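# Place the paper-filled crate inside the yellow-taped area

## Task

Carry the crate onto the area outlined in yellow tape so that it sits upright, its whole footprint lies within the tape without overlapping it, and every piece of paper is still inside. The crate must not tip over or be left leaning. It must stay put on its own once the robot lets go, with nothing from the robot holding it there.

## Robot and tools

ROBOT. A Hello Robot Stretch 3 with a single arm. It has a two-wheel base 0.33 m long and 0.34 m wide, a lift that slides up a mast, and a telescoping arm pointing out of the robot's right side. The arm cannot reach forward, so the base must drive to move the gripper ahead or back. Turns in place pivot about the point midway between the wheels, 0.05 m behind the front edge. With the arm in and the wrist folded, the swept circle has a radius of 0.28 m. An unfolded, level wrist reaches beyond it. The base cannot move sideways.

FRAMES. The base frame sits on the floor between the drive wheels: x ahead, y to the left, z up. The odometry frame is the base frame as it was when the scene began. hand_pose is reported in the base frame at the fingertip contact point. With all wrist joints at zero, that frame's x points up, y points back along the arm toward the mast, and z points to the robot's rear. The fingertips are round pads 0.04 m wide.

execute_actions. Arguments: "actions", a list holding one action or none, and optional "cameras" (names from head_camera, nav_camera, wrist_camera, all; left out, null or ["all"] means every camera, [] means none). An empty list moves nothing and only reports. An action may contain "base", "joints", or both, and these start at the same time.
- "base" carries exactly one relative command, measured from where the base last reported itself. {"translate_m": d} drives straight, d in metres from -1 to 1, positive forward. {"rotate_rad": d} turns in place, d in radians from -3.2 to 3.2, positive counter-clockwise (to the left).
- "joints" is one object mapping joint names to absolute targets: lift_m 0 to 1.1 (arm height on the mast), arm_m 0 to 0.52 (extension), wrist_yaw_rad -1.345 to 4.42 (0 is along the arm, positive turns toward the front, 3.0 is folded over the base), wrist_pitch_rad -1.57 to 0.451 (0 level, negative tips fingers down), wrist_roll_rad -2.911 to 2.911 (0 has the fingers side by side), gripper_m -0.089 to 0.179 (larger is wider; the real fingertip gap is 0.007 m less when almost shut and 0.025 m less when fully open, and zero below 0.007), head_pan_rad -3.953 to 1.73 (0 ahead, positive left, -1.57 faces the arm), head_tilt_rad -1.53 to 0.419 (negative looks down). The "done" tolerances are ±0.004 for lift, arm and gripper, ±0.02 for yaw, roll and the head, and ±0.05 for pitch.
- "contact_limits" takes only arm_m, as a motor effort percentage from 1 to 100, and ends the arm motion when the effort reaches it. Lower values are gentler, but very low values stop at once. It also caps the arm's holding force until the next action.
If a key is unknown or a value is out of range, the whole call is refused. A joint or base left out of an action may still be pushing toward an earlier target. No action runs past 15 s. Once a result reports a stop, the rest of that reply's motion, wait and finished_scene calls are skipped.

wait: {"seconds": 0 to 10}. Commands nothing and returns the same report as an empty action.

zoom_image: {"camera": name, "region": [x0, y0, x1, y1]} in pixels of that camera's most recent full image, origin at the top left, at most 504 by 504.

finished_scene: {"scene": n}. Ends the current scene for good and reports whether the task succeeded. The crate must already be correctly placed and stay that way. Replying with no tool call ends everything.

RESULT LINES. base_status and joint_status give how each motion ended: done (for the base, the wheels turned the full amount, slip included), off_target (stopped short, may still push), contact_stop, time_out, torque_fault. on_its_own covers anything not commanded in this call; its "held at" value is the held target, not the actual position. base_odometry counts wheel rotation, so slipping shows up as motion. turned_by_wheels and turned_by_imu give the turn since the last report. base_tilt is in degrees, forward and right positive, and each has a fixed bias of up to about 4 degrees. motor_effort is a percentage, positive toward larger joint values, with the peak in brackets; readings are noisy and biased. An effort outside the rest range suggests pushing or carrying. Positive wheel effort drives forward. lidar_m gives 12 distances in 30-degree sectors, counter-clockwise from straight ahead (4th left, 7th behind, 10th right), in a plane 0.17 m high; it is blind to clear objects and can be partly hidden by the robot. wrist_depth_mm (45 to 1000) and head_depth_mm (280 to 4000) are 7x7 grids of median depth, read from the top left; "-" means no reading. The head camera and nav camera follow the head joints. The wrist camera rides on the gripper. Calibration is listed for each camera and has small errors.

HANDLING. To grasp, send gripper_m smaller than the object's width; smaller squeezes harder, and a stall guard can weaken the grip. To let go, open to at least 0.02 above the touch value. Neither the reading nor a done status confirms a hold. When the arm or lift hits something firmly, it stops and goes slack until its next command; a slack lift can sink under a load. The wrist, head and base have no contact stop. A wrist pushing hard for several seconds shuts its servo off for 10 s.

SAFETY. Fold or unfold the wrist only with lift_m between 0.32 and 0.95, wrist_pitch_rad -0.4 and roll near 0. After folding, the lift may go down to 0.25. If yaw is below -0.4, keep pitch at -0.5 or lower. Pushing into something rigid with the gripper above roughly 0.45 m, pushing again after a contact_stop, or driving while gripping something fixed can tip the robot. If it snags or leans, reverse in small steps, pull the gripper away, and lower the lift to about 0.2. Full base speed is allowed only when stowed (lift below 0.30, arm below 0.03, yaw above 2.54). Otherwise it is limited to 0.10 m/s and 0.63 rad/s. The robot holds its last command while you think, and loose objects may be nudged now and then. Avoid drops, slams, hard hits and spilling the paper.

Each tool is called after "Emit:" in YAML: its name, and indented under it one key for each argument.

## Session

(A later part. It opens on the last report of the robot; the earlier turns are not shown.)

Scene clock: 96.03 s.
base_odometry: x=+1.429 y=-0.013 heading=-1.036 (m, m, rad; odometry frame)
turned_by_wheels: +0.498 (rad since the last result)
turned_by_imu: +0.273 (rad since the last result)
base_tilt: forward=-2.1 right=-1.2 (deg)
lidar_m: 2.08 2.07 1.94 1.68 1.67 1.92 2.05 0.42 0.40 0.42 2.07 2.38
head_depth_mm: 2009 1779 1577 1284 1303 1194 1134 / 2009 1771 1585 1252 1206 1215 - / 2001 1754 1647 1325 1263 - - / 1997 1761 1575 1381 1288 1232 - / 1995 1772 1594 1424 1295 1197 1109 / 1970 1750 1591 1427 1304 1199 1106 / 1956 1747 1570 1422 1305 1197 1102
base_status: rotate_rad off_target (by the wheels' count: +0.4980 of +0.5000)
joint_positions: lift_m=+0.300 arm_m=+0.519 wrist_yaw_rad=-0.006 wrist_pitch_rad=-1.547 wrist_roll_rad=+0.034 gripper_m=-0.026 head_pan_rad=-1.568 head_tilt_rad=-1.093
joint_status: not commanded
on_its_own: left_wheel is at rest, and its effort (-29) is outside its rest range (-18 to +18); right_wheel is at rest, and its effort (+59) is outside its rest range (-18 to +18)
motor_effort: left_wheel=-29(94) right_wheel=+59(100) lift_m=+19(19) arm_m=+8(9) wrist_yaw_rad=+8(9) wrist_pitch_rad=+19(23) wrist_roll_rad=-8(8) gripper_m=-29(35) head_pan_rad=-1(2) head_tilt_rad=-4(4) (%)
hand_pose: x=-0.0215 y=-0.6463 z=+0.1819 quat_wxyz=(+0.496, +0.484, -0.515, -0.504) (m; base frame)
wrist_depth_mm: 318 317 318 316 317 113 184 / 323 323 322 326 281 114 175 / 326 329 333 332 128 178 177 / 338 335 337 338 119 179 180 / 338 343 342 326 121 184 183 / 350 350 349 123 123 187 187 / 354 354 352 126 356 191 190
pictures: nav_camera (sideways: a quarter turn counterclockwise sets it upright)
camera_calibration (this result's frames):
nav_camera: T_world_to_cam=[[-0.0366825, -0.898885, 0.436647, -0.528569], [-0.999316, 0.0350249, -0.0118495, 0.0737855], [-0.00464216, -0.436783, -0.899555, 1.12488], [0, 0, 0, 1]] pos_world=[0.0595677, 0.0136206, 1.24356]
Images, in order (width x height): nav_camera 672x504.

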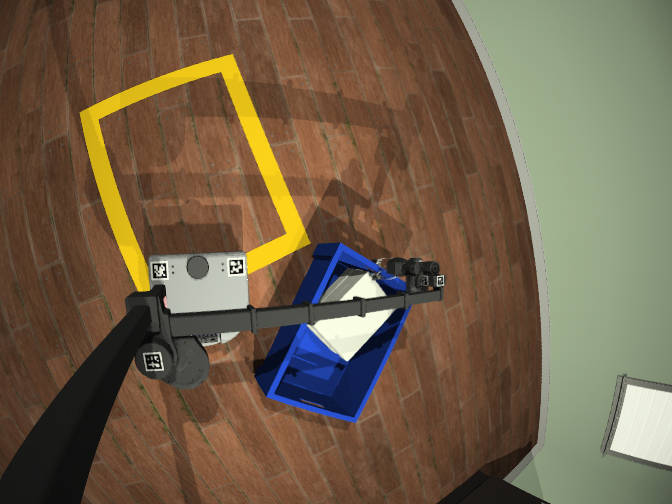

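Emit:
execute_actions:
  actions:
    - {"joints":{"gripper_m":0.1,"wrist_pitch_rad":-1.49}}
  cameras: []

Emit:
execute_actions:
  actions:
    - {"joints":{"lift_m":0.5}}
  cameras: []

Emit:
execute_actions:
  actions:
    - {"base":{"translate_m":0.5},"joints":{"arm_m":0.0}}
  cameras: []

Emit:
execute_actions:
  actions:
    - {"base":{"rotate_rad":-2.05}}
  cameras: []

Emit:
execute_actions:
  actions:
    - {"base":{"translate_m":0.966}}
  cameras: []

Emit:
execute_actions:
  actions:
    - {"base":{"rotate_rad":-0.69},"joints":{"arm_m":0.11,"wrist_roll_rad":0.85}}

Scene clock: 120.63 s.
base_odometry: x=+1.429 y=-0.014 heading=-1.035 (m, m, rad; odometry frame)
turned_by_wheels: +0.002 (rad since the last result)
turned_by_imu: +0.002 (rad since the last result)
base_tilt: forward=-2.1 right=-1.1 (deg)
lidar_m: 2.08 2.08 1.93 1.67 1.67 1.92 2.05 0.42 0.40 0.42 2.07 2.38
head_depth_mm: 2021 1771 1596 1285 1305 1191 1134 / 1992 1760 1577 1248 1210 1217 - / 1998 1766 - 1312 1274 - - / 1986 1759 1573 1364 1293 1228 - / 1998 1745 1576 1434 1299 1197 1110 / 1961 1757 1572 1428 1300 1195 1106 / 1940 1769 1576 1421 1298 1193 1113
base_status: not commanded
joint_positions: lift_m=+0.300 arm_m=+0.520 wrist_yaw_rad=-0.003 wrist_pitch_rad=-1.501 wrist_roll_rad=+0.017 gripper_m=+0.100 head_pan_rad=-1.568 head_tilt_rad=-1.093
joint_status: all done
motor_effort: left_wheel=-4(29) right_wheel=+7(59) lift_m=+19(19) arm_m=+7(9) wrist_yaw_rad=+4(8) wrist_pitch_rad=+4(21) wrist_roll_rad=-2(8) gripper_m=+0(80) head_pan_rad=-1(1) head_tilt_rad=-3(3) (%)
hand_pose: x=-0.0216 y=-0.6582 z=+0.1814 quat_wxyz=(+0.512, +0.477, -0.522, -0.488) (m; base frame)
wrist_depth_mm: 331 327 329 330 331 129 163 / 333 332 333 331 330 119 200 / 338 340 336 335 276 120 181 / 338 339 342 339 136 182 181 / 344 340 343 343 122 183 183 / 342 346 348 300 123 185 186 / 353 350 351 210 187 188 187
pictures: none
No camera images: the call's "cameras" was empty. Leave "cameras" out to get every camera's image.

Scene clock: 123.30 s.
base_odometry: x=+1.429 y=-0.014 heading=-1.035 (m, m, rad; odometry frame)
turned_by_wheels: +0.000 (rad since the last result)
turned_by_imu: +0.000 (rad since the last result)
base_tilt: forward=-2.2 right=-1.1 (deg)
lidar_m: 2.07 2.07 1.94 1.68 1.67 1.92 2.05 0.42 0.40 0.42 2.07 2.37
head_depth_mm: 2003 1758 1579 1290 1299 1187 1125 / 2008 1796 1574 1248 1212 - - / 2003 - 1559 1284 1279 1246 - / 1999 1767 1578 1381 1288 1230 - / 1990 1760 1579 1423 1294 1198 1103 / 1955 1760 1567 1421 1294 1194 1107 / 1936 1761 1579 1436 1299 1193 1109
base_status: not commanded
joint_positions: lift_m=+0.500 arm_m=+0.520 wrist_yaw_rad=-0.002 wrist_pitch_rad=-1.493 wrist_roll_rad=+0.015 gripper_m=+0.100 head_pan_rad=-1.568 head_tilt_rad=-1.093
joint_status: all done
motor_effort: left_wheel=-3(4) right_wheel=+5(7) lift_m=+25(29) arm_m=+6(7) wrist_yaw_rad=+3(4) wrist_pitch_rad=+1(4) wrist_roll_rad=-2(3) gripper_m=+0(1) head_pan_rad=-2(1) head_tilt_rad=-3(2) (%)
hand_pose: x=-0.0216 y=-0.6604 z=+0.3809 quat_wxyz=(+0.515, +0.476, -0.523, -0.485) (m; base frame)
wrist_depth_mm: 524 516 523 525 515 519 522 / 521 526 525 535 357 525 524 / 537 530 532 534 427 362 523 / 532 537 531 535 379 379 363 / 539 541 537 539 382 384 513 / 543 547 546 540 457 387 383 / 546 549 551 439 546 392 537
pictures: none
No camera images: the call's "cameras" was empty. Leave "cameras" out to get every camera's image.

Scene clock: 129.23 s.
base_odometry: x=+1.684 y=-0.443 heading=-1.035 (m, m, rad; odometry frame)
turned_by_wheels: +0.000 (rad since the last result)
turned_by_imu: +0.000 (rad since the last result)
base_tilt: forward=-2.2 right=-1.2 (deg)
lidar_m: 1.61 1.60 1.84 1.79 1.81 2.08 0.92 0.66 0.65 1.94 1.94 1.87
head_depth_mm: 2015 1776 1593 1432 1315 1197 1119 / 2013 1772 1566 1432 1310 - - / 1977 1767 1575 1427 1317 - - / 1952 1763 1583 1424 1319 - - / 1930 1769 1593 1426 1295 1197 1108 / 1894 1768 1570 1423 1300 1194 1107 / 1891 1766 1563 1424 1303 1195 1109
base_status: done
joint_positions: lift_m=+0.500 arm_m=+0.003 wrist_yaw_rad=+0.000 wrist_pitch_rad=-1.492 wrist_roll_rad=+0.012 gripper_m=+0.100 head_pan_rad=-1.568 head_tilt_rad=-1.093
joint_status: all done
joint sent to its limit — the command would take arm_m past its lower limit, so that joint was sent only as far as its limit.
motor_effort: left_wheel=-3(4) right_wheel=+3(9) lift_m=+25(25) arm_m=-4(5) wrist_yaw_rad=+0(3) wrist_pitch_rad=+1(1) wrist_roll_rad=-1(2) gripper_m=+1(1) head_pan_rad=-1(1) head_tilt_rad=-3(2) (%)
hand_pose: x=-0.0216 y=-0.1437 z=+0.3809 quat_wxyz=(+0.516, +0.477, -0.522, -0.483) (m; base frame)
wrist_depth_mm: 525 531 526 523 522 524 527 / 525 524 527 536 523 524 523 / 549 535 539 524 526 533 534 / 540 540 536 535 529 522 530 / 546 535 542 - - 544 538 / 543 550 546 - - 543 540 / 544 551 555 - - - 549
pictures: none
No camera images: the call's "cameras" was empty. Leave "cameras" out to get every camera's image.

Scene clock: 133.43 s.
base_odometry: x=+1.684 y=-0.443 heading=-3.085 (m, m, rad; odometry frame)
turned_by_wheels: -2.050 (rad since the last result)
turned_by_imu: -2.006 (rad since the last result)
base_tilt: forward=-2.1 right=-1.2 (deg)
lidar_m: 0.65 1.94 1.94 1.81 1.60 1.60 1.91 1.80 1.81 2.15 0.87 0.65
head_depth_mm: 1976 1774 1581 1435 1314 1202 1124 / 2000 1754 1577 1436 1325 - - / 2009 1763 1574 1427 1313 - - / 2008 1752 1581 1434 1315 - - / 2007 1767 1583 1435 1300 1204 1111 / 1973 1765 1578 1422 1306 1202 1107 / 1986 1756 1578 1425 1303 1195 1104
base_status: done
joint_positions: lift_m=+0.500 arm_m=+0.003 wrist_yaw_rad=+0.000 wrist_pitch_rad=-1.492 wrist_roll_rad=+0.012 gripper_m=+0.100 head_pan_rad=-1.568 head_tilt_rad=-1.093
joint_status: not commanded
motor_effort: left_wheel=+4(9) right_wheel=-5(8) lift_m=+25(25) arm_m=-4(5) wrist_yaw_rad=+0(1) wrist_pitch_rad=+1(1) wrist_roll_rad=-1(1) gripper_m=+0(0) head_pan_rad=-1(1) head_tilt_rad=-4(3) (%)
hand_pose: x=-0.0216 y=-0.1437 z=+0.3809 quat_wxyz=(+0.516, +0.477, -0.522, -0.483) (m; base frame)
wrist_depth_mm: 517 531 532 522 512 527 520 / 524 529 522 533 527 533 531 / 543 536 532 530 530 527 530 / 531 536 539 540 537 537 538 / 545 538 539 - - 545 538 / 550 546 548 - - 554 545 / 549 558 559 - - - 551
pictures: none
No camera images: the call's "cameras" was empty. Leave "cameras" out to get every camera's image.

Scene clock: 144.43 s.
base_odometry: x=+0.720 y=-0.498 heading=-3.084 (m, m, rad; odometry frame)
turned_by_wheels: +0.000 (rad since the last result)
turned_by_imu: +0.002 (rad since the last result)
base_tilt: forward=-2.2 right=-1.1 (deg)
lidar_m: 1.40 1.24 1.24 1.47 2.25 2.26 2.68 2.51 0.34 0.17 0.21 1.90
head_depth_mm: 2001 1778 1577 1414 1301 1197 1126 / 2020 1767 1584 1376 1312 - - / 2020 1769 1502 1421 1291 - - / 2000 1760 1570 1250 1216 - - / 2003 1756 1586 1226 1182 1197 1112 / 1997 1762 1587 1434 1279 1201 1109 / 1962 1761 1576 1432 1301 1194 1101
base_status: done
joint_positions: lift_m=+0.500 arm_m=+0.003 wrist_yaw_rad=+0.000 wrist_pitch_rad=-1.492 wrist_roll_rad=+0.012 gripper_m=+0.100 head_pan_rad=-1.568 head_tilt_rad=-1.093
joint_status: not commanded
motor_effort: left_wheel=+3(10) right_wheel=-1(53) lift_m=+23(25) arm_m=-4(4) wrist_yaw_rad=+1(0) wrist_pitch_rad=+1(1) wrist_roll_rad=-1(1) gripper_m=+1(0) head_pan_rad=+0(1) head_tilt_rad=-2(3) (%)
hand_pose: x=-0.0216 y=-0.1437 z=+0.3810 quat_wxyz=(+0.516, +0.477, -0.522, -0.483) (m; base frame)
wrist_depth_mm: 528 375 376 458 519 523 528 / 531 523 442 519 523 521 530 / 530 533 523 535 528 540 543 / 539 534 535 541 530 542 544 / 547 543 549 - - 536 542 / 550 555 552 - - 546 550 / 554 551 552 - - - 555
pictures: none
No camera images: the call's "cameras" was empty. Leave "cameras" out to get every camera's image.

Scene clock: 146.47 s.
base_odometry: x=+0.720 y=-0.498 heading=+2.509 (m, m, rad; odometry frame)
turned_by_wheels: -0.690 (rad since the last result)
turned_by_imu: -0.674 (rad since the last result)
base_tilt: forward=-2.1 right=-1.1 (deg)
lidar_m: 0.48 1.55 1.25 1.24 1.35 2.07 2.25 2.45 2.54 0.56 0.18 0.19
head_depth_mm: 2011 1763 1579 1436 1313 1203 1124 / 2000 1764 1583 1444 1311 - - / 2007 1761 1597 1445 1277 1249 - / 1998 1754 1570 1415 1287 1228 - / 1984 1768 1584 1390 1287 1172 1106 / 1976 1763 1586 1401 1166 1169 1105 / 1997 1751 1576 1375 1137 1171 1098
base_status: done
joint_positions: lift_m=+0.500 arm_m=+0.110 wrist_yaw_rad=+0.000 wrist_pitch_rad=-1.492 wrist_roll_rad=+0.846 gripper_m=+0.100 head_pan_rad=-1.568 head_tilt_rad=-1.093
joint_status: all done
motor_effort: left_wheel=+4(10) right_wheel=-6(30) lift_m=+23(24) arm_m=+6(6) wrist_yaw_rad=+1(1) wrist_pitch_rad=+1(1) wrist_roll_rad=+1(2) gripper_m=+0(0) head_pan_rad=-1(1) head_tilt_rad=-2(3) (%)
hand_pose: x=-0.0216 y=-0.2506 z=+0.3810 quat_wxyz=(+0.261, +0.240, -0.686, -0.635) (m; base frame)
wrist_depth_mm: 548 532 518 523 503 504 488 / 483 541 537 530 516 505 499 / 396 538 550 535 526 509 500 / 564 425 548 540 534 - 506 / 569 407 524 543 - - - / 417 405 418 561 - - - / 413 413 446 421 551 - -
pictures: head_camera (sideways: a quarter turn clockwise sets it upright), nav_camera (sideways: a quarter turn counterclockwise sets it upright), wrist_camera
camera_calibration (this result's frames):
head_camera: T_world_to_cam=[[-0.0400877, 0.896168, -0.4419, 0.594326], [0.999036, 0.0438568, -0.00168833, 0.0011273], [0.0178673, -0.441542, -0.897063, 1.1259], [0, 0, 0, 1]] pos_world=[0.00258219, -0.0355331, 1.27264]
nav_camera: T_world_to_cam=[[-0.0366824, -0.898885, 0.436647, -0.528569], [-0.999316, 0.0350248, -0.0118495, 0.0737855], [-0.00464211, -0.436783, -0.899555, 1.12488], [0, 0, 0, 1]] pos_world=[0.0595677, 0.0136206, 1.24356]
wrist_camera: T_world_to_cam=[[-0.6405, 0.764909, -0.0683692, 0.207712], [0.762734, 0.643983, 0.0593539, 0.204611], [0.0894289, -0.0141314, -0.995893, 0.537703], [0, 0, 0, 1]] pos_world=[-0.0711104, -0.283049, 0.537552]
Images, in order (width x height): head_camera 896x504, nav_camera 672x504, wrist_camera 644x364.

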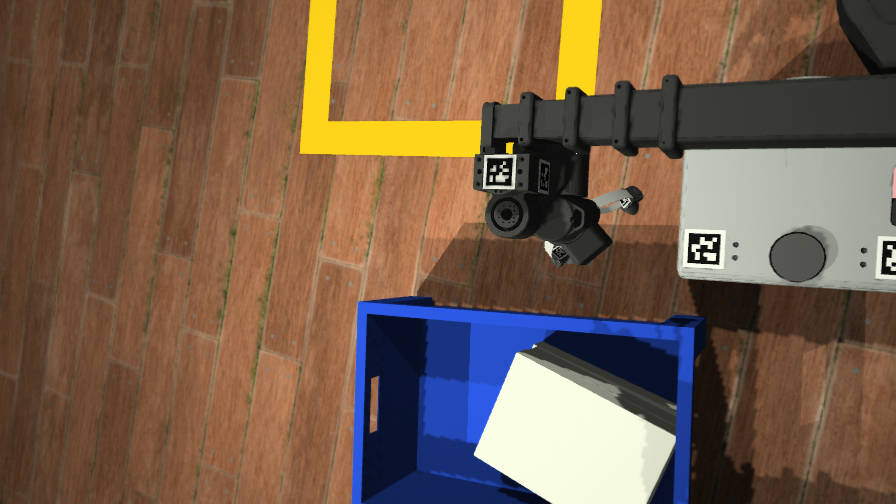

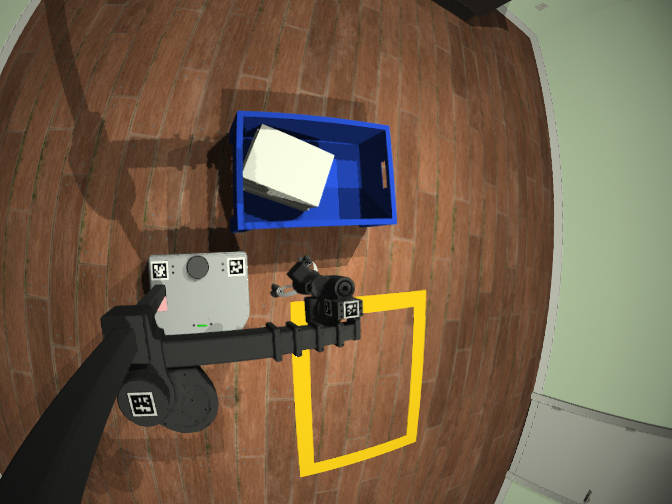

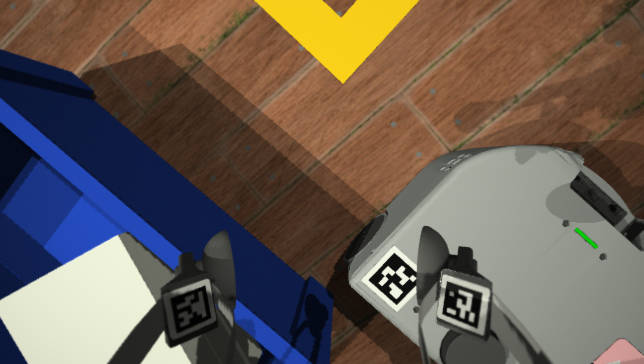

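Emit:
execute_actions:
  actions:
    - {"base":{"translate_m":0.33},"joints":{"arm_m":0.05,"wrist_roll_rad":1.62,"gripper_m":0.08}}
  cameras: ["wrist_camera"]

Scene clock: 156.83 s.
base_odometry: x=+0.453 y=-0.303 heading=+2.509 (m, m, rad; odometry frame)
turned_by_wheels: +0.000 (rad since the last result)
turned_by_imu: +0.000 (rad since the last result)
base_tilt: forward=-2.1 right=-1.1 (deg)
lidar_m: 1.57 1.50 1.20 1.19 1.30 2.00 2.57 2.80 0.61 0.19 0.15 0.22
head_depth_mm: 2026 1777 1571 1429 1314 1201 1124 / 1989 1770 1578 1425 1328 - - / 1999 1760 1576 1366 - - - / 1999 1768 1587 1399 1265 - - / 1992 1750 1573 1374 1164 1181 1109 / 1993 1761 1571 1289 1137 1177 1108 / 1981 1753 1567 1418 1168 1195 1106
base_status: done
joint_positions: lift_m=+0.500 arm_m=+0.050 wrist_yaw_rad=+0.000 wrist_pitch_rad=-1.491 wrist_roll_rad=+1.615 gripper_m=+0.080 head_pan_rad=-1.568 head_tilt_rad=-1.093
joint_status: all done
motor_effort: left_wheel=+3(9) right_wheel=+11(57) lift_m=+23(24) arm_m=-4(5) wrist_yaw_rad=+1(0) wrist_pitch_rad=+1(1) wrist_roll_rad=+1(2) gripper_m=+0(73) head_pan_rad=-1(1) head_tilt_rad=-3(3) (%)
hand_pose: x=-0.0215 y=-0.1915 z=+0.3810 quat_wxyz=(-0.016, -0.015, -0.734, -0.678) (m; base frame)
wrist_depth_mm: 539 530 516 503 - - - / 553 537 527 521 - - - / 384 514 548 529 - - - / 535 567 454 545 - - - / 577 570 416 411 - 523 515 / 585 420 425 518 333 532 517 / 504 431 413 424 548 546 533
pictures: wrist_camera
camera_calibration (this result's frames):
wrist_camera: T_world_to_cam=[[0.0743671, 0.993346, -0.0879336, 0.22923], [0.991324, -0.064055, 0.114781, 0.0146963], [0.108384, -0.0957066, -0.989491, 0.520894], [0, 0, 0, 1]] pos_world=[-0.0880727, -0.17691, 0.53389]
Images, in order (width x height): wrist_camera 644x364.

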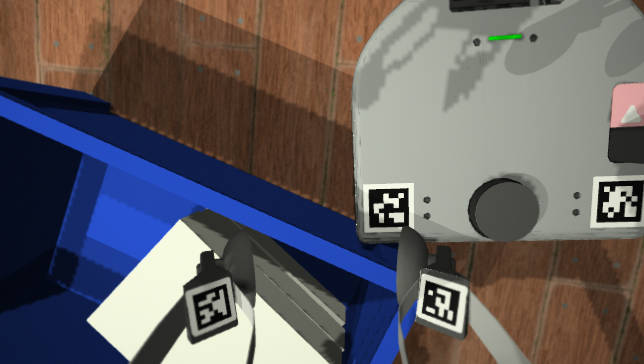

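Emit:
execute_actions:
  actions:
    - {"joints":{"head_pan_rad":-1.3,"head_tilt_rad":-1.1}}
  cameras: ["head_camera"]

Scene clock: 160.47 s.
base_odometry: x=+0.453 y=-0.303 heading=+2.509 (m, m, rad; odometry frame)
turned_by_wheels: +0.000 (rad since the last result)
turned_by_imu: +0.000 (rad since the last result)
base_tilt: forward=-2.2 right=-1.2 (deg)
lidar_m: 1.57 1.49 1.20 1.19 1.30 1.99 2.56 2.80 0.61 0.19 0.15 0.22
head_depth_mm: 2003 1762 1580 1443 1323 1197 1112 / 2000 1744 1571 1339 1326 - - / 1995 1775 1569 1396 1305 - - / 2013 1772 1579 1315 1175 1176 - / 2002 1745 1575 1274 1147 1186 1119 / 2015 1759 1578 1434 1257 1201 1113 / 2009 1765 1574 1416 1288 1196 1104
base_status: not commanded
joint_positions: lift_m=+0.500 arm_m=+0.050 wrist_yaw_rad=+0.000 wrist_pitch_rad=-1.491 wrist_roll_rad=+1.615 gripper_m=+0.080 head_pan_rad=-1.307 head_tilt_rad=-1.093
joint_status: all done
motor_effort: left_wheel=+3(4) right_wheel=+11(12) lift_m=+24(24) arm_m=-4(4) wrist_yaw_rad=+0(0) wrist_pitch_rad=+0(0) wrist_roll_rad=+2(2) gripper_m=+0(0) head_pan_rad=+4(17) head_tilt_rad=-3(3) (%)
hand_pose: x=-0.0215 y=-0.1915 z=+0.3810 quat_wxyz=(-0.016, -0.015, -0.734, -0.678) (m; base frame)
wrist_depth_mm: 549 533 521 505 - - - / 559 547 528 525 - - - / 379 517 537 526 - - - / 530 560 454 533 - - - / 579 566 419 414 - 529 525 / 583 426 414 520 332 531 526 / 510 424 419 429 557 545 532
pictures: head_camera (sideways: a quarter turn clockwise sets it upright)
camera_calibration (this result's frames):
head_camera: T_world_to_cam=[[-0.269802, 0.85553, -0.4419, 0.595728], [0.953948, 0.299967, -0.00168836, 0.00140237], [0.131111, -0.422005, -0.897063, 1.12521], [0, 0, 0, 1]] pos_world=[0.0118631, -0.0352387, 1.27264]
Images, in order (width x height): head_camera 896x504.

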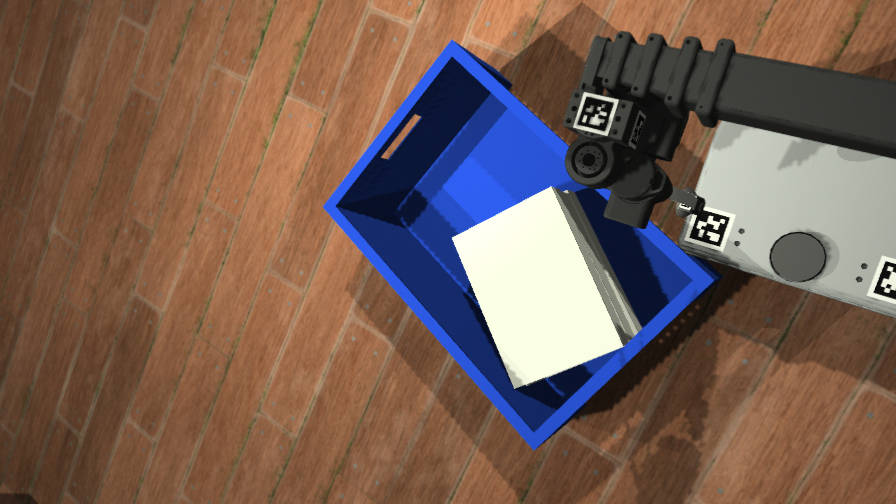

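Emit:
execute_actions:
  actions:
    - {"joints":{"arm_m":0.52,"wrist_roll_rad":2.02,"wrist_pitch_rad":-1.25,"gripper_m":0.1}}
  cameras: ["wrist_camera","head_camera"]

Scene clock: 171.77 s.
base_odometry: x=+0.453 y=-0.303 heading=+2.509 (m, m, rad; odometry frame)
turned_by_wheels: +0.000 (rad since the last result)
turned_by_imu: -0.001 (rad since the last result)
base_tilt: forward=-2.2 right=-1.1 (deg)
lidar_m: 1.57 1.49 1.20 1.19 1.30 2.00 2.57 2.80 0.61 0.19 0.15 0.16
head_depth_mm: 2007 1835 - 1402 1294 1201 1111 / 1998 1764 1560 1340 1288 1234 - / 1995 1758 1570 1400 1269 1228 - / 2007 1767 1589 1323 1181 1181 - / 1977 1753 1571 1268 1150 1188 1119 / 1991 1769 1573 1423 1254 1189 1107 / 2000 1751 1567 1426 1299 1197 1110
base_status: not commanded
joint_positions: lift_m=+0.500 arm_m=+0.520 wrist_yaw_rad=+0.000 wrist_pitch_rad=-1.253 wrist_roll_rad=+2.017 gripper_m=+0.100 head_pan_rad=-1.307 head_tilt_rad=-1.093
joint_status: all done
motor_effort: left_wheel=+3(4) right_wheel=+12(12) lift_m=+24(23) arm_m=+6(7) wrist_yaw_rad=+0(0) wrist_pitch_rad=+1(1) wrist_roll_rad=+1(2) gripper_m=+1(74) head_pan_rad=+2(3) head_tilt_rad=-2(2) (%)
hand_pose: x=-0.0215 y=-0.7214 z=+0.3873 quat_wxyz=(-0.179, -0.130, -0.790, -0.572) (m; base frame)
wrist_depth_mm: 648 593 544 494 350 403 399 / 678 624 559 512 471 438 408 / 737 648 593 533 472 461 401 / 759 705 627 563 499 469 360 / 822 742 646 589 527 501 329 / 858 781 672 617 380 448 447 / 937 824 723 645 359 344 355
pictures: head_camera (sideways: a quarter turn clockwise sets it upright), wrist_camera
camera_calibration (this result's frames):
head_camera: T_world_to_cam=[[-0.270028, 0.855458, -0.4419, 0.595729], [0.953869, 0.30022, -0.00168836, 0.00140285], [0.131223, -0.421971, -0.897063, 1.12521], [0, 0, 0, 1]] pos_world=[0.0118724, -0.0352372, 1.27264]
wrist_camera: T_world_to_cam=[[0.458489, 0.84155, -0.285624, 0.731406], [0.883816, -0.398129, 0.245688, -0.31405], [0.0930431, -0.365085, -0.926313, 0.257309], [0, 0, 0, 1]] pos_world=[-0.0817204, -0.646608, 0.524414]
Images, in order (width x height): head_camera 896x504, wrist_camera 644x364.

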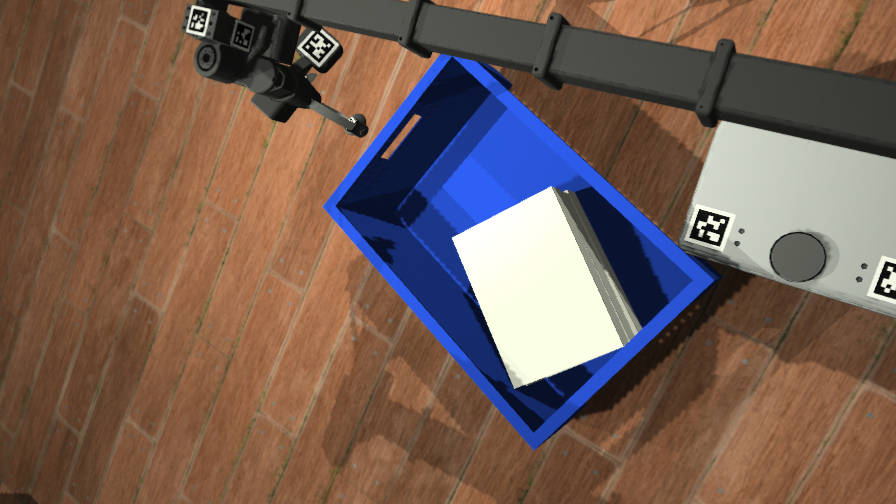

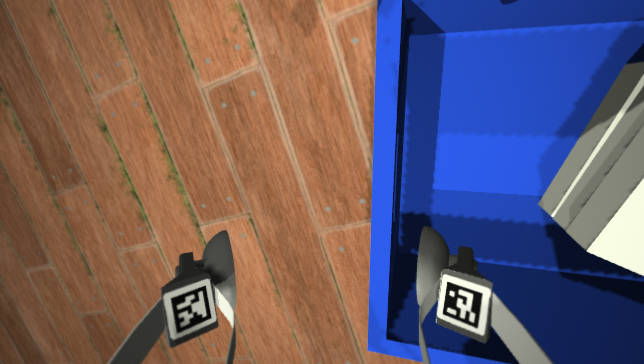

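Emit:
execute_actions:
  actions:
    - {"joints":{"lift_m":0.295}}
  cameras: ["wrist_camera"]

Emit:
execute_actions:
  actions:
    - {"joints":{"gripper_m":-0.03}}
  cameras: ["wrist_camera"]

Emit:
execute_actions:
  actions:
    - {"base":{"translate_m":-0.6},"joints":{"wrist_roll_rad":2.9,"head_pan_rad":-1.57}}
  cameras: ["nav_camera"]

Scene clock: 178.00 s.
base_odometry: x=+0.453 y=-0.303 heading=+2.509 (m, m, rad; odometry frame)
turned_by_wheels: +0.000 (rad since the last result)
turned_by_imu: +0.000 (rad since the last result)
base_tilt: forward=-2.1 right=-1.1 (deg)
lidar_m: 1.57 1.50 1.20 1.19 1.30 2.00 2.57 2.80 0.61 0.19 0.15 0.17
head_depth_mm: 2004 1772 1603 1420 1303 1198 1110 / 2010 1760 1628 1353 1290 1197 - / 1985 1768 1586 1403 1275 1226 - / 1993 1753 1577 1304 1186 1178 - / 1986 1761 1571 1271 1152 1183 1117 / 1983 1751 1564 1432 1247 1197 1111 / 1995 1748 1561 1435 1300 1189 1112
base_status: not commanded
joint_positions: lift_m=+0.295 arm_m=+0.520 wrist_yaw_rad=+0.000 wrist_pitch_rad=-1.253 wrist_roll_rad=+2.017 gripper_m=+0.100 head_pan_rad=-1.307 head_tilt_rad=-1.093
joint_status: all done
motor_effort: left_wheel=+3(3) right_wheel=+11(12) lift_m=+11(20) arm_m=+6(6) wrist_yaw_rad=+0(0) wrist_pitch_rad=+1(2) wrist_roll_rad=+1(1) gripper_m=+1(0) head_pan_rad=+3(2) head_tilt_rad=-2(4) (%)
hand_pose: x=-0.0215 y=-0.7214 z=+0.1831 quat_wxyz=(-0.179, -0.130, -0.790, -0.572) (m; base frame)
wrist_depth_mm: 396 362 331 97 272 261 244 / 420 373 347 102 284 266 252 / 449 401 365 106 296 281 262 / 473 419 379 112 309 293 270 / 509 451 393 118 317 301 280 / 542 480 415 125 341 313 292 / 580 522 446 131 345 329 303
pictures: wrist_camera
camera_calibration (this result's frames):
wrist_camera: T_world_to_cam=[[0.458489, 0.84155, -0.285625, 0.673081], [0.883816, -0.398129, 0.245688, -0.26388], [0.0930432, -0.365085, -0.926313, 0.0681514], [0, 0, 0, 1]] pos_world=[-0.0817204, -0.646609, 0.32021]
Images, in order (width x height): wrist_camera 644x364.

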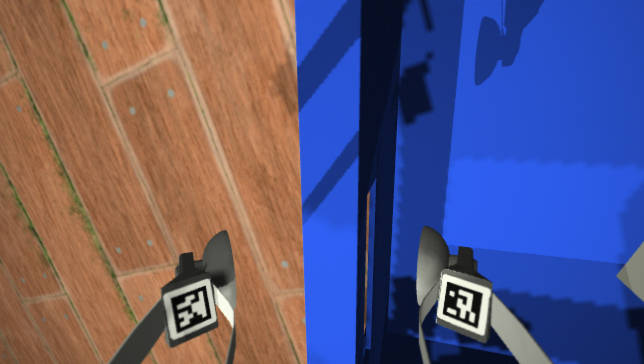

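Scene clock: 179.80 s.
base_odometry: x=+0.453 y=-0.303 heading=+2.509 (m, m, rad; odometry frame)
turned_by_wheels: +0.000 (rad since the last result)
turned_by_imu: +0.000 (rad since the last result)
base_tilt: forward=-2.2 right=-1.1 (deg)
lidar_m: 1.57 1.49 1.20 1.19 1.30 1.99 2.58 2.81 0.61 0.19 0.15 0.22
head_depth_mm: 1998 1761 1602 1416 1313 1198 1116 / 1993 1767 1617 1350 1294 1196 - / 2002 1761 1585 1412 1269 1231 - / 2007 1755 1572 1316 1184 1177 - / 2010 1762 1570 1265 1159 1185 1119 / 2001 1765 1580 1425 1253 1196 1108 / 1994 1752 1563 1425 1303 1202 1110
base_status: not commanded
joint_positions: lift_m=+0.295 arm_m=+0.520 wrist_yaw_rad=+0.000 wrist_pitch_rad=-1.267 wrist_roll_rad=+2.026 gripper_m=-0.029 head_pan_rad=-1.307 head_tilt_rad=-1.093
joint_status: all done
motor_effort: left_wheel=+8(8) right_wheel=+7(11) lift_m=+12(11) arm_m=+6(6) wrist_yaw_rad=+0(0) wrist_pitch_rad=+6(6) wrist_roll_rad=-2(2) gripper_m=-21(97) head_pan_rad=+1(3) head_tilt_rad=-3(2) (%)
hand_pose: x=-0.0215 y=-0.7180 z=+0.1824 quat_wxyz=(-0.182, -0.134, -0.785, -0.577) (m; base frame)
wrist_depth_mm: 391 360 324 98 272 263 245 / 416 374 348 102 284 273 254 / 428 394 357 107 298 280 263 / 462 418 370 112 311 292 273 / 493 452 402 117 327 305 284 / 521 475 428 122 332 317 296 / 566 495 445 130 343 328 307
pictures: wrist_camera
camera_calibration (this result's frames):
wrist_camera: T_world_to_cam=[[0.466041, 0.841524, -0.273209, 0.667929], [0.879908, -0.408529, 0.242623, -0.269362], [0.0925589, -0.353471, -0.930855, 0.07785], [0, 0, 0, 1]] pos_world=[-0.0814745, -0.644602, 0.320305]
Images, in order (width x height): wrist_camera 644x364.

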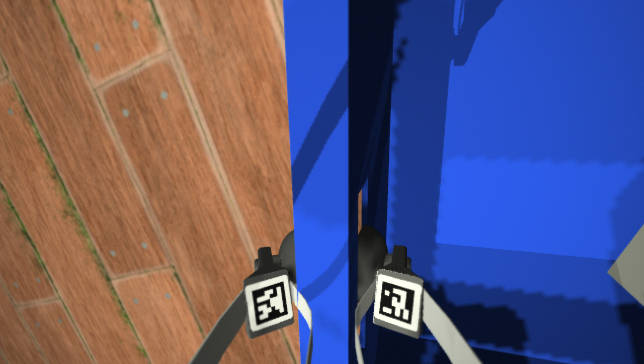

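Scene clock: 186.97 s.
base_odometry: x=+0.938 y=-0.657 heading=+2.512 (m, m, rad; odometry frame)
turned_by_wheels: +0.003 (rad since the last result)
turned_by_imu: +0.002 (rad since the last result)
base_tilt: forward=-2.1 right=-1.1 (deg)
lidar_m: 2.15 1.59 1.29 1.28 1.40 2.00 1.99 2.17 2.49 0.47 0.46 0.49
head_depth_mm: 2011 1779 1582 1428 1301 1196 1137 / 1984 1759 1578 1437 1308 1212 - / 2006 1763 1653 1371 1304 - - / 2004 1779 1554 1393 1303 1225 - / 2010 1758 1477 1404 1288 1199 1114 / 1991 1752 1568 1248 1274 1191 1109 / 2004 1746 1576 1237 1256 1198 1107
base_status: done
joint_positions: lift_m=+0.295 arm_m=+0.520 wrist_yaw_rad=+0.112 wrist_pitch_rad=-1.274 wrist_roll_rad=+2.903 gripper_m=-0.026 head_pan_rad=-1.563 head_tilt_rad=-1.093
joint_status: all done
on_its_own: wrist_yaw_rad is held at +0.093, not at your +0.000, by its stall guard, which is not easing now; left_wheel is at rest, and its effort (+38) is outside its rest range (-18 to +18); right_wheel is at rest, and its effort (-78) is outside its rest range (-18 to +18); wrist_yaw_rad is at rest, and its effort (-23) is outside its rest range (-12 to +12)
motor_effort: left_wheel=+38(40) right_wheel=-78(87) lift_m=+12(11) arm_m=+6(6) wrist_yaw_rad=-23(53) wrist_pitch_rad=+8(16) wrist_roll_rad=-1(18) gripper_m=-27(35) head_pan_rad=-2(17) head_tilt_rad=-3(2) (%)
hand_pose: x=-0.0155 y=-0.7159 z=+0.1820 quat_wxyz=(-0.469, -0.332, -0.652, -0.495) (m; base frame)
wrist_depth_mm: 293 288 285 83 270 268 263 / 311 307 304 89 290 283 280 / 334 327 325 95 306 302 291 / 356 356 346 103 329 329 293 / 392 386 377 112 352 352 296 / 429 414 405 118 371 370 356 / 469 458 453 439 312 320 307
pictures: nav_camera (sideways: a quarter turn counterclockwise sets it upright)
camera_calibration (this result's frames):
nav_camera: T_world_to_cam=[[-0.0322182, -0.899056, 0.436647, -0.528597], [-0.999478, 0.0300619, -0.0118495, 0.0737865], [-0.00247304, -0.436801, -0.899555, 1.12486], [0, 0, 0, 1]] pos_world=[0.0594994, 0.0138859, 1.24356]
Images, in order (width x height): nav_camera 672x504.

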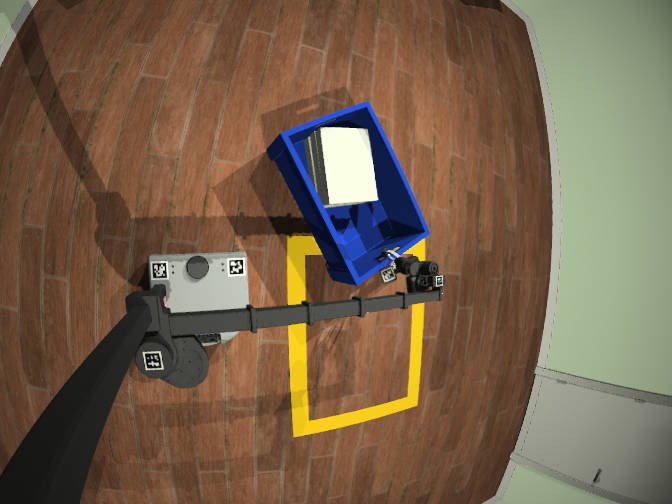

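Emit:
execute_actions:
  actions:
    - {"base":{"translate_m":-0.65},"joints":{"wrist_yaw_rad":0.25,"head_pan_rad":-1.2}}
  cameras: ["nav_camera","head_camera"]

Scene clock: 197.40 s.
base_odometry: x=+1.464 y=-1.038 heading=+2.514 (m, m, rad; odometry frame)
turned_by_wheels: +0.003 (rad since the last result)
turned_by_imu: +0.004 (rad since the last result)
base_tilt: forward=-2.0 right=-1.1 (deg)
lidar_m: 2.79 1.71 1.38 1.37 1.51 1.37 1.35 1.48 2.28 0.52 0.52 0.61
head_depth_mm: 2002 1771 1620 1420 1290 1200 1113 / 1982 1767 1521 1378 1305 1193 - / 2012 1766 1494 1425 1304 1229 - / 2007 1762 1364 1296 1304 1215 - / 1994 1760 1359 1292 1305 1192 1121 / 1983 1751 1485 1352 1304 1198 1104 / 1980 1756 1569 1418 1308 1192 1101
base_status: done
joint_positions: lift_m=+0.295 arm_m=+0.520 wrist_yaw_rad=+0.263 wrist_pitch_rad=-1.237 wrist_roll_rad=+2.919 gripper_m=-0.026 head_pan_rad=-1.207 head_tilt_rad=-1.093
joint_status: all done
on_its_own: left_wheel is at rest, and its effort (+37) is outside its rest range (-18 to +18); right_wheel is at rest, and its effort (-78) is outside its rest range (-18 to +18); wrist_yaw_rad is at rest, and its effort (-16) is outside its rest range (-12 to +12)
motor_effort: left_wheel=+37(48) right_wheel=-78(100) lift_m=+14(14) arm_m=+6(6) wrist_yaw_rad=-16(24) wrist_pitch_rad=-4(8) wrist_roll_rad=-6(6) gripper_m=-26(31) head_pan_rad=+2(19) head_tilt_rad=-3(3) (%)
hand_pose: x=-0.0054 y=-0.7233 z=+0.1839 quat_wxyz=(-0.444, -0.276, -0.679, -0.516) (m; base frame)
wrist_depth_mm: 288 285 279 277 86 80 261 / 312 304 302 297 86 278 277 / 331 329 327 316 92 304 295 / 363 359 352 341 99 330 314 / 402 394 374 324 111 350 286 / 442 431 418 121 120 381 267 / 492 478 474 138 350 402 245
pictures: head_camera (sideways: a quarter turn clockwise sets it upright), nav_camera (sideways: a quarter turn counterclockwise sets it upright)
camera_calibration (this result's frames):
head_camera: T_world_to_cam=[[-0.354204, 0.824175, -0.4419, 0.596243], [0.919073, 0.394083, -0.00168836, 0.00161511], [0.172754, -0.406737, -0.897063, 1.12496], [0, 0, 0, 1]] pos_world=[0.0153665, -0.0344835, 1.27264]
nav_camera: T_world_to_cam=[[0.283347, -0.853846, 0.436647, -0.530522], [-0.947212, -0.32039, -0.0118495, 0.0734677], [0.150015, -0.41024, -0.899555, 1.12393], [0, 0, 0, 1]] pos_world=[0.0513041, 0.031637, 1.24356]
Images, in order (width x height): head_camera 896x504, nav_camera 672x504.

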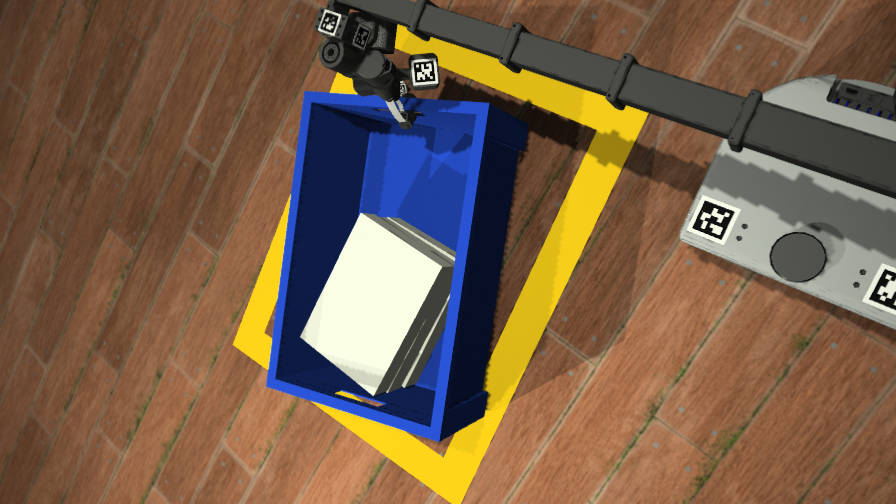

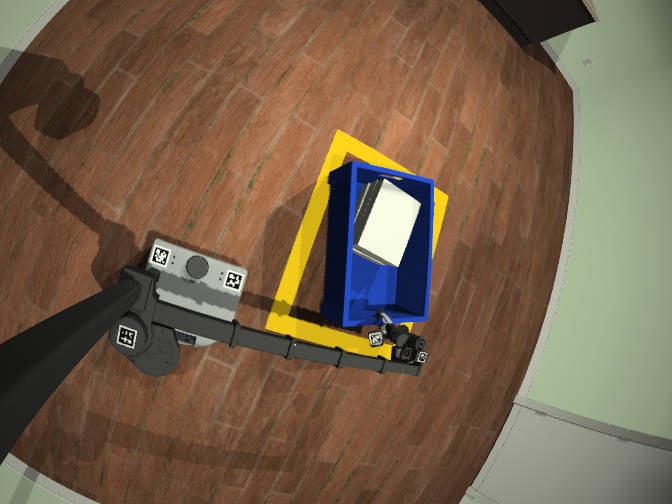

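Emit:
execute_actions:
  actions:
    - {"base":{"translate_m":-0.06},"joints":{"arm_m":0.45}}
  cameras: []

Emit:
execute_actions:
  actions:
    - {"joints":{"gripper_m":0.1}}
  cameras: []

Emit:
execute_actions:
  actions:
    - {"joints":{"lift_m":0.5}}
  cameras: []

Emit:
execute_actions:
  actions:
    - {"base":{"translate_m":0.5},"joints":{"arm_m":0.2,"wrist_yaw_rad":0,"wrist_roll_rad":0,"wrist_pitch_rad":-1.49,"gripper_m":0.0,"head_pan_rad":-1.9}}
  cameras: ["head_camera"]

Scene clock: 205.73 s.
base_odometry: x=+1.513 y=-1.073 heading=+2.515 (m, m, rad; odometry frame)
turned_by_wheels: +0.001 (rad since the last result)
turned_by_imu: +0.000 (rad since the last result)
base_tilt: forward=-2.2 right=-1.1 (deg)
lidar_m: 2.84 1.72 1.39 1.38 1.51 1.30 1.29 1.42 2.19 0.46 0.48 0.60
head_depth_mm: 2010 1763 1603 1410 1289 1199 1109 / 2005 1757 1583 1384 1299 1196 - / 1995 1751 1488 1426 1285 1226 - / 1989 1769 1388 1294 1303 1211 - / 1989 1767 1348 1307 1301 1197 1119 / 2000 1754 1503 1352 1304 1193 1108 / 1962 1744 1568 1404 1298 1198 1105
base_status: done
joint_positions: lift_m=+0.295 arm_m=+0.451 wrist_yaw_rad=+0.248 wrist_pitch_rad=-1.217 wrist_roll_rad=+2.920 gripper_m=-0.026 head_pan_rad=-1.207 head_tilt_rad=-1.093
joint_status: all done
on_its_own: right_wheel is at rest, and its effort (-27) is outside its rest range (-18 to +18)
motor_effort: left_wheel=+12(42) right_wheel=-27(100) lift_m=+18(18) arm_m=-9(9) wrist_yaw_rad=+2(19) wrist_pitch_rad=-11(16) wrist_roll_rad=-7(7) gripper_m=-19(28) head_pan_rad=+3(3) head_tilt_rad=-2(3) (%)
hand_pose: x=-0.0051 y=-0.6596 z=+0.1849 quat_wxyz=(-0.453, -0.276, -0.680, -0.506) (m; base frame)
wrist_depth_mm: 293 285 280 275 86 78 231 / 312 309 302 294 84 278 274 / 341 332 327 314 90 303 293 / 373 360 354 335 99 326 306 / 408 396 383 120 350 347 289 / 461 444 423 120 392 332 264 / 512 498 480 138 365 409 241
pictures: none
No camera images: the call's "cameras" was empty. Leave "cameras" out to get every camera's image.

Scene clock: 207.50 s.
base_odometry: x=+1.513 y=-1.073 heading=+2.514 (m, m, rad; odometry frame)
turned_by_wheels: -0.001 (rad since the last result)
turned_by_imu: -0.001 (rad since the last result)
base_tilt: forward=-2.2 right=-1.1 (deg)
lidar_m: 2.84 1.72 1.39 1.38 1.51 1.30 1.30 1.41 2.20 0.46 0.48 0.60
head_depth_mm: 1993 1773 1603 1407 1285 1202 1111 / 1991 1763 1579 1375 1301 1199 - / 2007 1770 1483 1414 1281 1227 - / 1990 1764 1389 1298 1301 1219 - / 1998 1762 1361 1298 1298 1199 1124 / 2003 1770 1499 1357 1303 1197 1108 / 2002 1757 1566 1397 1305 1203 1112
base_status: not commanded
joint_positions: lift_m=+0.295 arm_m=+0.450 wrist_yaw_rad=+0.252 wrist_pitch_rad=-1.244 wrist_roll_rad=+2.906 gripper_m=+0.100 head_pan_rad=-1.207 head_tilt_rad=-1.093
joint_status: all done
motor_effort: left_wheel=+2(13) right_wheel=-2(27) lift_m=+18(19) arm_m=-4(9) wrist_yaw_rad=-2(2) wrist_pitch_rad=-2(11) wrist_roll_rad=-2(7) gripper_m=+0(79) head_pan_rad=+2(2) head_tilt_rad=-4(3) (%)
hand_pose: x=-0.0066 y=-0.6526 z=+0.1832 quat_wxyz=(-0.441, -0.278, -0.679, -0.517) (m; base frame)
wrist_depth_mm: 295 287 281 277 155 79 185 / 319 309 303 295 87 276 276 / 342 336 324 315 92 302 296 / 370 366 348 337 99 323 315 / 408 399 381 299 112 344 294 / 446 436 409 124 393 327 271 / 505 486 470 138 401 404 246
pictures: none
No camera images: the call's "cameras" was empty. Leave "cameras" out to get every camera's image.

Scene clock: 210.20 s.
base_odometry: x=+1.513 y=-1.073 heading=+2.514 (m, m, rad; odometry frame)
turned_by_wheels: +0.000 (rad since the last result)
turned_by_imu: +0.000 (rad since the last result)
base_tilt: forward=-2.2 right=-1.1 (deg)
lidar_m: 2.84 1.72 1.39 1.38 1.51 1.31 1.29 1.42 2.19 0.47 0.48 0.60
head_depth_mm: 2000 1762 1537 1429 - 1193 1104 / 2018 1766 1582 1412 1289 1212 - / 2000 1775 1478 1425 1291 1240 - / 1996 1770 1389 1304 1308 1213 - / 2007 1763 1357 1299 1297 1201 1119 / 2003 1761 1498 1355 1302 1198 1109 / 2010 1768 1568 1399 1300 1201 1106
base_status: not commanded
joint_positions: lift_m=+0.500 arm_m=+0.450 wrist_yaw_rad=+0.252 wrist_pitch_rad=-1.245 wrist_roll_rad=+2.905 gripper_m=+0.100 head_pan_rad=-1.207 head_tilt_rad=-1.093
joint_status: all done
motor_effort: left_wheel=+2(2) right_wheel=-3(3) lift_m=+24(26) arm_m=-4(4) wrist_yaw_rad=-2(2) wrist_pitch_rad=-2(2) wrist_roll_rad=-2(2) gripper_m=+0(1) head_pan_rad=+2(2) head_tilt_rad=-3(2) (%)
hand_pose: x=-0.0066 y=-0.6524 z=+0.3877 quat_wxyz=(-0.441, -0.278, -0.678, -0.518) (m; base frame)
wrist_depth_mm: 492 479 466 447 366 283 255 / 522 510 498 485 482 466 376 / 557 546 532 521 517 489 474 / 606 602 578 560 540 441 365 / 671 650 616 535 584 408 389 / 728 712 670 419 480 440 430 / 812 805 781 735 431 436 475
pictures: none
No camera images: the call's "cameras" was empty. Leave "cameras" out to get every camera's image.

Scene clock: 216.13 s.
base_odometry: x=+1.108 y=-0.780 heading=+2.514 (m, m, rad; odometry frame)
turned_by_wheels: +0.000 (rad since the last result)
turned_by_imu: +0.000 (rad since the last result)
base_tilt: forward=-2.1 right=-1.1 (deg)
lidar_m: 2.35 1.63 1.32 1.30 1.43 1.80 1.78 0.67 0.44 0.39 2.67 2.38
head_depth_mm: 2011 1760 1594 1409 1312 1201 - / 1995 1764 1488 1378 1303 1221 - / 2004 1761 1499 1423 1322 - - / 1993 1764 1436 - 1292 1242 - / 1994 1768 1585 1297 1271 1198 1112 / 2008 1764 1565 1392 1307 1195 1112 / 2000 1755 1587 1431 1306 1197 1109
base_status: done
joint_positions: lift_m=+0.500 arm_m=+0.200 wrist_yaw_rad=+0.002 wrist_pitch_rad=-1.485 wrist_roll_rad=+0.004 gripper_m=+0.000 head_pan_rad=-1.893 head_tilt_rad=-1.093
joint_status: all done
motor_effort: left_wheel=+2(4) right_wheel=-3(4) lift_m=+25(25) arm_m=-4(5) wrist_yaw_rad=-2(0) wrist_pitch_rad=-1(3) wrist_roll_rad=-1(2) gripper_m=-2(80) head_pan_rad=-2(28) head_tilt_rad=-3(3) (%)
hand_pose: x=-0.0216 y=-0.3432 z=+0.3809 quat_wxyz=(+0.520, +0.478, -0.521, -0.479) (m; base frame)
wrist_depth_mm: 524 522 411 371 373 371 521 / 536 531 526 526 448 522 529 / 538 525 537 529 521 535 526 / 539 537 536 538 540 534 531 / 541 543 546 542 551 539 539 / 551 546 548 - 543 547 554 / 547 551 544 - - 555 544
pictures: head_camera (sideways: a quarter turn clockwise sets it upright)
camera_calibration (this result's frames):
head_camera: T_world_to_cam=[[0.248234, 0.862035, -0.4419, 0.592568], [0.960719, -0.277517, -0.00168836, 0.00136106], [-0.12409, -0.424123, -0.897063, 1.12677], [0, 0, 0, 1]] pos_world=[-0.00858229, -0.0325486, 1.27264]
Images, in order (width x height): head_camera 896x504.

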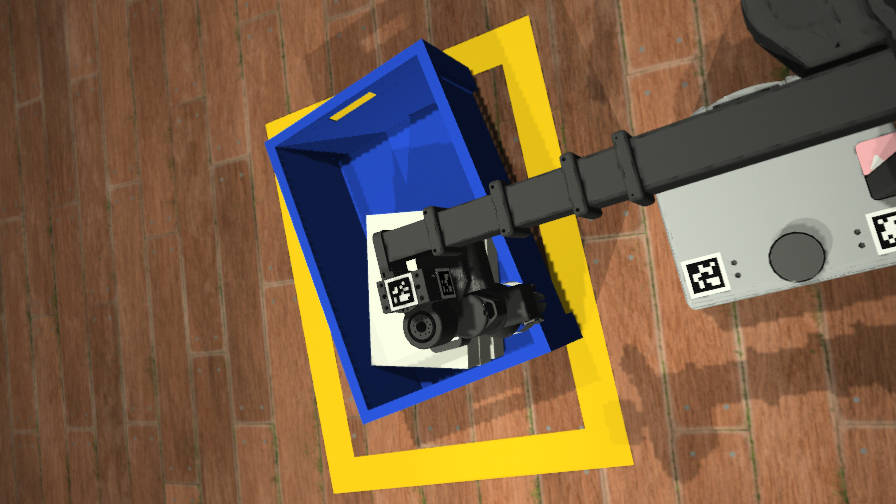

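Emit:
execute_actions:
  actions:
    - {"joints":{"lift_m":0.25}}
  cameras: []

Emit:
execute_actions:
  actions:
    - {"joints":{"arm_m":0.375}}
  cameras: []

Emit:
execute_actions:
  actions:
    - {"joints":{"arm_m":0.05}}
  cameras: ["head_camera","nav_camera"]

Scene clock: 224.30 s.
base_odometry: x=+1.108 y=-0.780 heading=+2.514 (m, m, rad; odometry frame)
turned_by_wheels: +0.000 (rad since the last result)
turned_by_imu: -0.001 (rad since the last result)
base_tilt: forward=-2.1 right=-1.2 (deg)
lidar_m: 2.36 1.63 1.32 1.31 1.43 1.80 1.78 0.67 0.45 0.39 2.67 2.38
head_depth_mm: 2011 1766 1586 1413 1305 1197 - / 2001 1767 1503 1382 1307 1226 - / 1999 1769 1510 1429 1319 - - / 1987 1763 1442 1266 1270 1245 - / 1978 1760 1579 1282 1272 1194 1106 / 2006 1759 1578 1381 1296 1196 1106 / 1995 1771 1574 1424 1300 1197 1107
base_status: not commanded
joint_positions: lift_m=+0.250 arm_m=+0.200 wrist_yaw_rad=+0.002 wrist_pitch_rad=-1.485 wrist_roll_rad=+0.004 gripper_m=+0.000 head_pan_rad=-1.893 head_tilt_rad=-1.093
joint_status: all done
motor_effort: left_wheel=+1(1) right_wheel=-2(2) lift_m=+11(21) arm_m=-4(4) wrist_yaw_rad=-2(2) wrist_pitch_rad=-1(1) wrist_roll_rad=-1(1) gripper_m=-2(2) head_pan_rad=-3(3) head_tilt_rad=-3(3) (%)
hand_pose: x=-0.0216 y=-0.3432 z=+0.1318 quat_wxyz=(+0.520, +0.478, -0.521, -0.479) (m; base frame)
wrist_depth_mm: - 111 256 281 266 72 71 / - 72 72 72 72 72 72 / - 73 72 72 87 287 290 / 292 290 290 290 289 291 289 / 296 295 294 296 291 293 295 / 297 295 296 - 294 294 294 / 298 299 299 296 300 297 297
pictures: none
No camera images: the call's "cameras" was empty. Leave "cameras" out to get every camera's image.

Scene clock: 226.83 s.
base_odometry: x=+1.108 y=-0.780 heading=+2.515 (m, m, rad; odometry frame)
turned_by_wheels: +0.000 (rad since the last result)
turned_by_imu: +0.001 (rad since the last result)
base_tilt: forward=-2.1 right=-1.2 (deg)
lidar_m: 2.36 1.62 1.32 1.31 1.43 1.79 1.78 0.69 0.53 0.50 2.68 2.38
head_depth_mm: 2019 1760 1586 1412 1298 1197 - / 2013 1769 1433 1369 1308 1228 - / 1996 1784 1504 1383 1318 - - / 2007 1759 1375 1278 1283 1249 - / 2005 1755 1360 1288 1305 1192 1112 / 1979 1754 1553 1395 1302 1200 1110 / 1990 1766 1581 1420 1306 1202 1106
base_status: not commanded
joint_positions: lift_m=+0.250 arm_m=+0.374 wrist_yaw_rad=-0.007 wrist_pitch_rad=-1.574 wrist_roll_rad=+0.004 gripper_m=+0.000 head_pan_rad=-1.893 head_tilt_rad=-1.093
joint_status: all done
on_its_own: right_wheel is at rest, and its effort (-19) is outside its rest range (-18 to +18); arm_m is at rest, and its effort (+20) is outside its rest range (-14 to +14)
motor_effort: left_wheel=+7(8) right_wheel=-19(19) lift_m=+13(13) arm_m=+20(28) wrist_yaw_rad=+8(27) wrist_pitch_rad=+28(38) wrist_roll_rad=-1(15) gripper_m=-4(5) head_pan_rad=-2(4) head_tilt_rad=-3(3) (%)
hand_pose: x=-0.0215 y=-0.4936 z=+0.1329 quat_wxyz=(+0.496, +0.498, -0.502, -0.504) (m; base frame)
wrist_depth_mm: 98 129 257 242 200 162 135 / 98 129 255 274 272 222 178 / 97 129 255 278 281 280 279 / 98 129 219 268 269 266 265 / 98 113 124 124 124 123 123 / - 81 81 81 81 80 80 / - 74 74 74 73 73 73
pictures: none
No camera images: the call's "cameras" was empty. Leave "cameras" out to get every camera's image.

Scene clock: 230.43 s.
base_odometry: x=+1.108 y=-0.780 heading=+2.514 (m, m, rad; odometry frame)
turned_by_wheels: +0.000 (rad since the last result)
turned_by_imu: -0.001 (rad since the last result)
base_tilt: forward=-2.2 right=-1.2 (deg)
lidar_m: 2.36 1.63 1.32 1.31 1.43 1.79 1.78 0.69 0.53 0.49 2.67 2.37
head_depth_mm: 2018 1765 1581 1406 1309 1201 - / 2009 1770 1452 1368 1300 1230 - / 2007 1760 1500 1383 1301 - - / 1993 1733 1354 1288 1322 - - / 2001 1753 1357 1297 1296 1208 1108 / 1987 1756 1541 1394 1304 1195 1108 / 1980 1762 1571 1423 1310 1195 1102
base_status: not commanded
joint_positions: lift_m=+0.250 arm_m=+0.050 wrist_yaw_rad=+0.000 wrist_pitch_rad=-1.490 wrist_roll_rad=+0.003 gripper_m=+0.000 head_pan_rad=-1.893 head_tilt_rad=-1.093
joint_status: all done
motor_effort: left_wheel=+3(7) right_wheel=-3(19) lift_m=+13(14) arm_m=-5(19) wrist_yaw_rad=+0(8) wrist_pitch_rad=+0(28) wrist_roll_rad=-1(1) gripper_m=-2(4) head_pan_rad=-2(2) head_tilt_rad=-3(3) (%)
hand_pose: x=-0.0216 y=-0.1921 z=+0.1317 quat_wxyz=(+0.519, +0.479, -0.520, -0.481) (m; base frame)
wrist_depth_mm: 284 281 283 281 285 283 285 / 287 289 287 286 289 287 286 / 289 292 291 291 289 288 287 / 293 288 290 291 292 291 290 / 295 292 294 296 292 293 295 / 296 294 296 - - - 294 / 300 301 - - - - -
pictures: head_camera (sideways: a quarter turn clockwise sets it upright), nav_camera (sideways: a quarter turn counterclockwise sets it upright)
camera_calibration (this result's frames):
head_camera: T_world_to_cam=[[0.248514, 0.861954, -0.4419, 0.592566], [0.960629, -0.277828, -0.00168835, 0.00136161], [-0.124228, -0.424083, -0.897063, 1.12677], [0, 0, 0, 1]] pos_world=[-0.00859285, -0.0325438, 1.27264]
nav_camera: T_world_to_cam=[[-0.322123, -0.839986, 0.436647, -0.526828], [-0.935677, 0.35266, -0.0118495, 0.0733973], [-0.144034, -0.412377, -0.899555, 1.12573], [0, 0, 0, 1]] pos_world=[0.0611162, -0.00418738, 1.24356]
Images, in order (width x height): head_camera 896x504, nav_camera 672x504.

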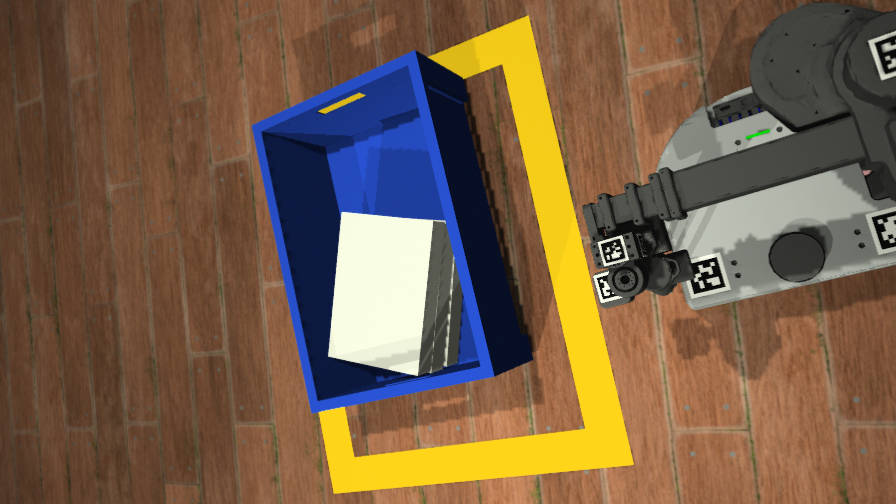

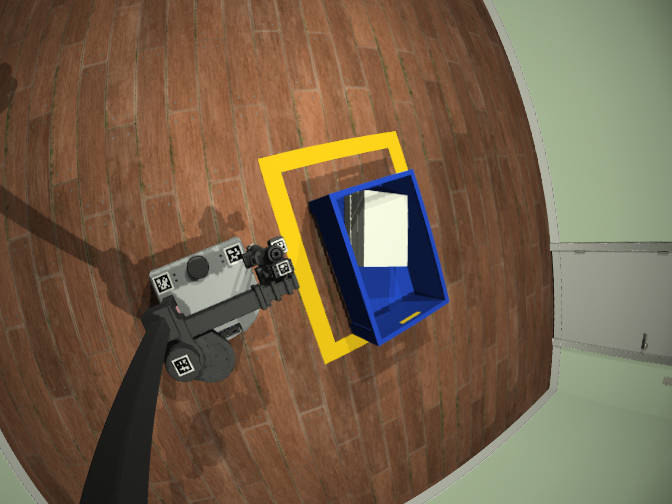

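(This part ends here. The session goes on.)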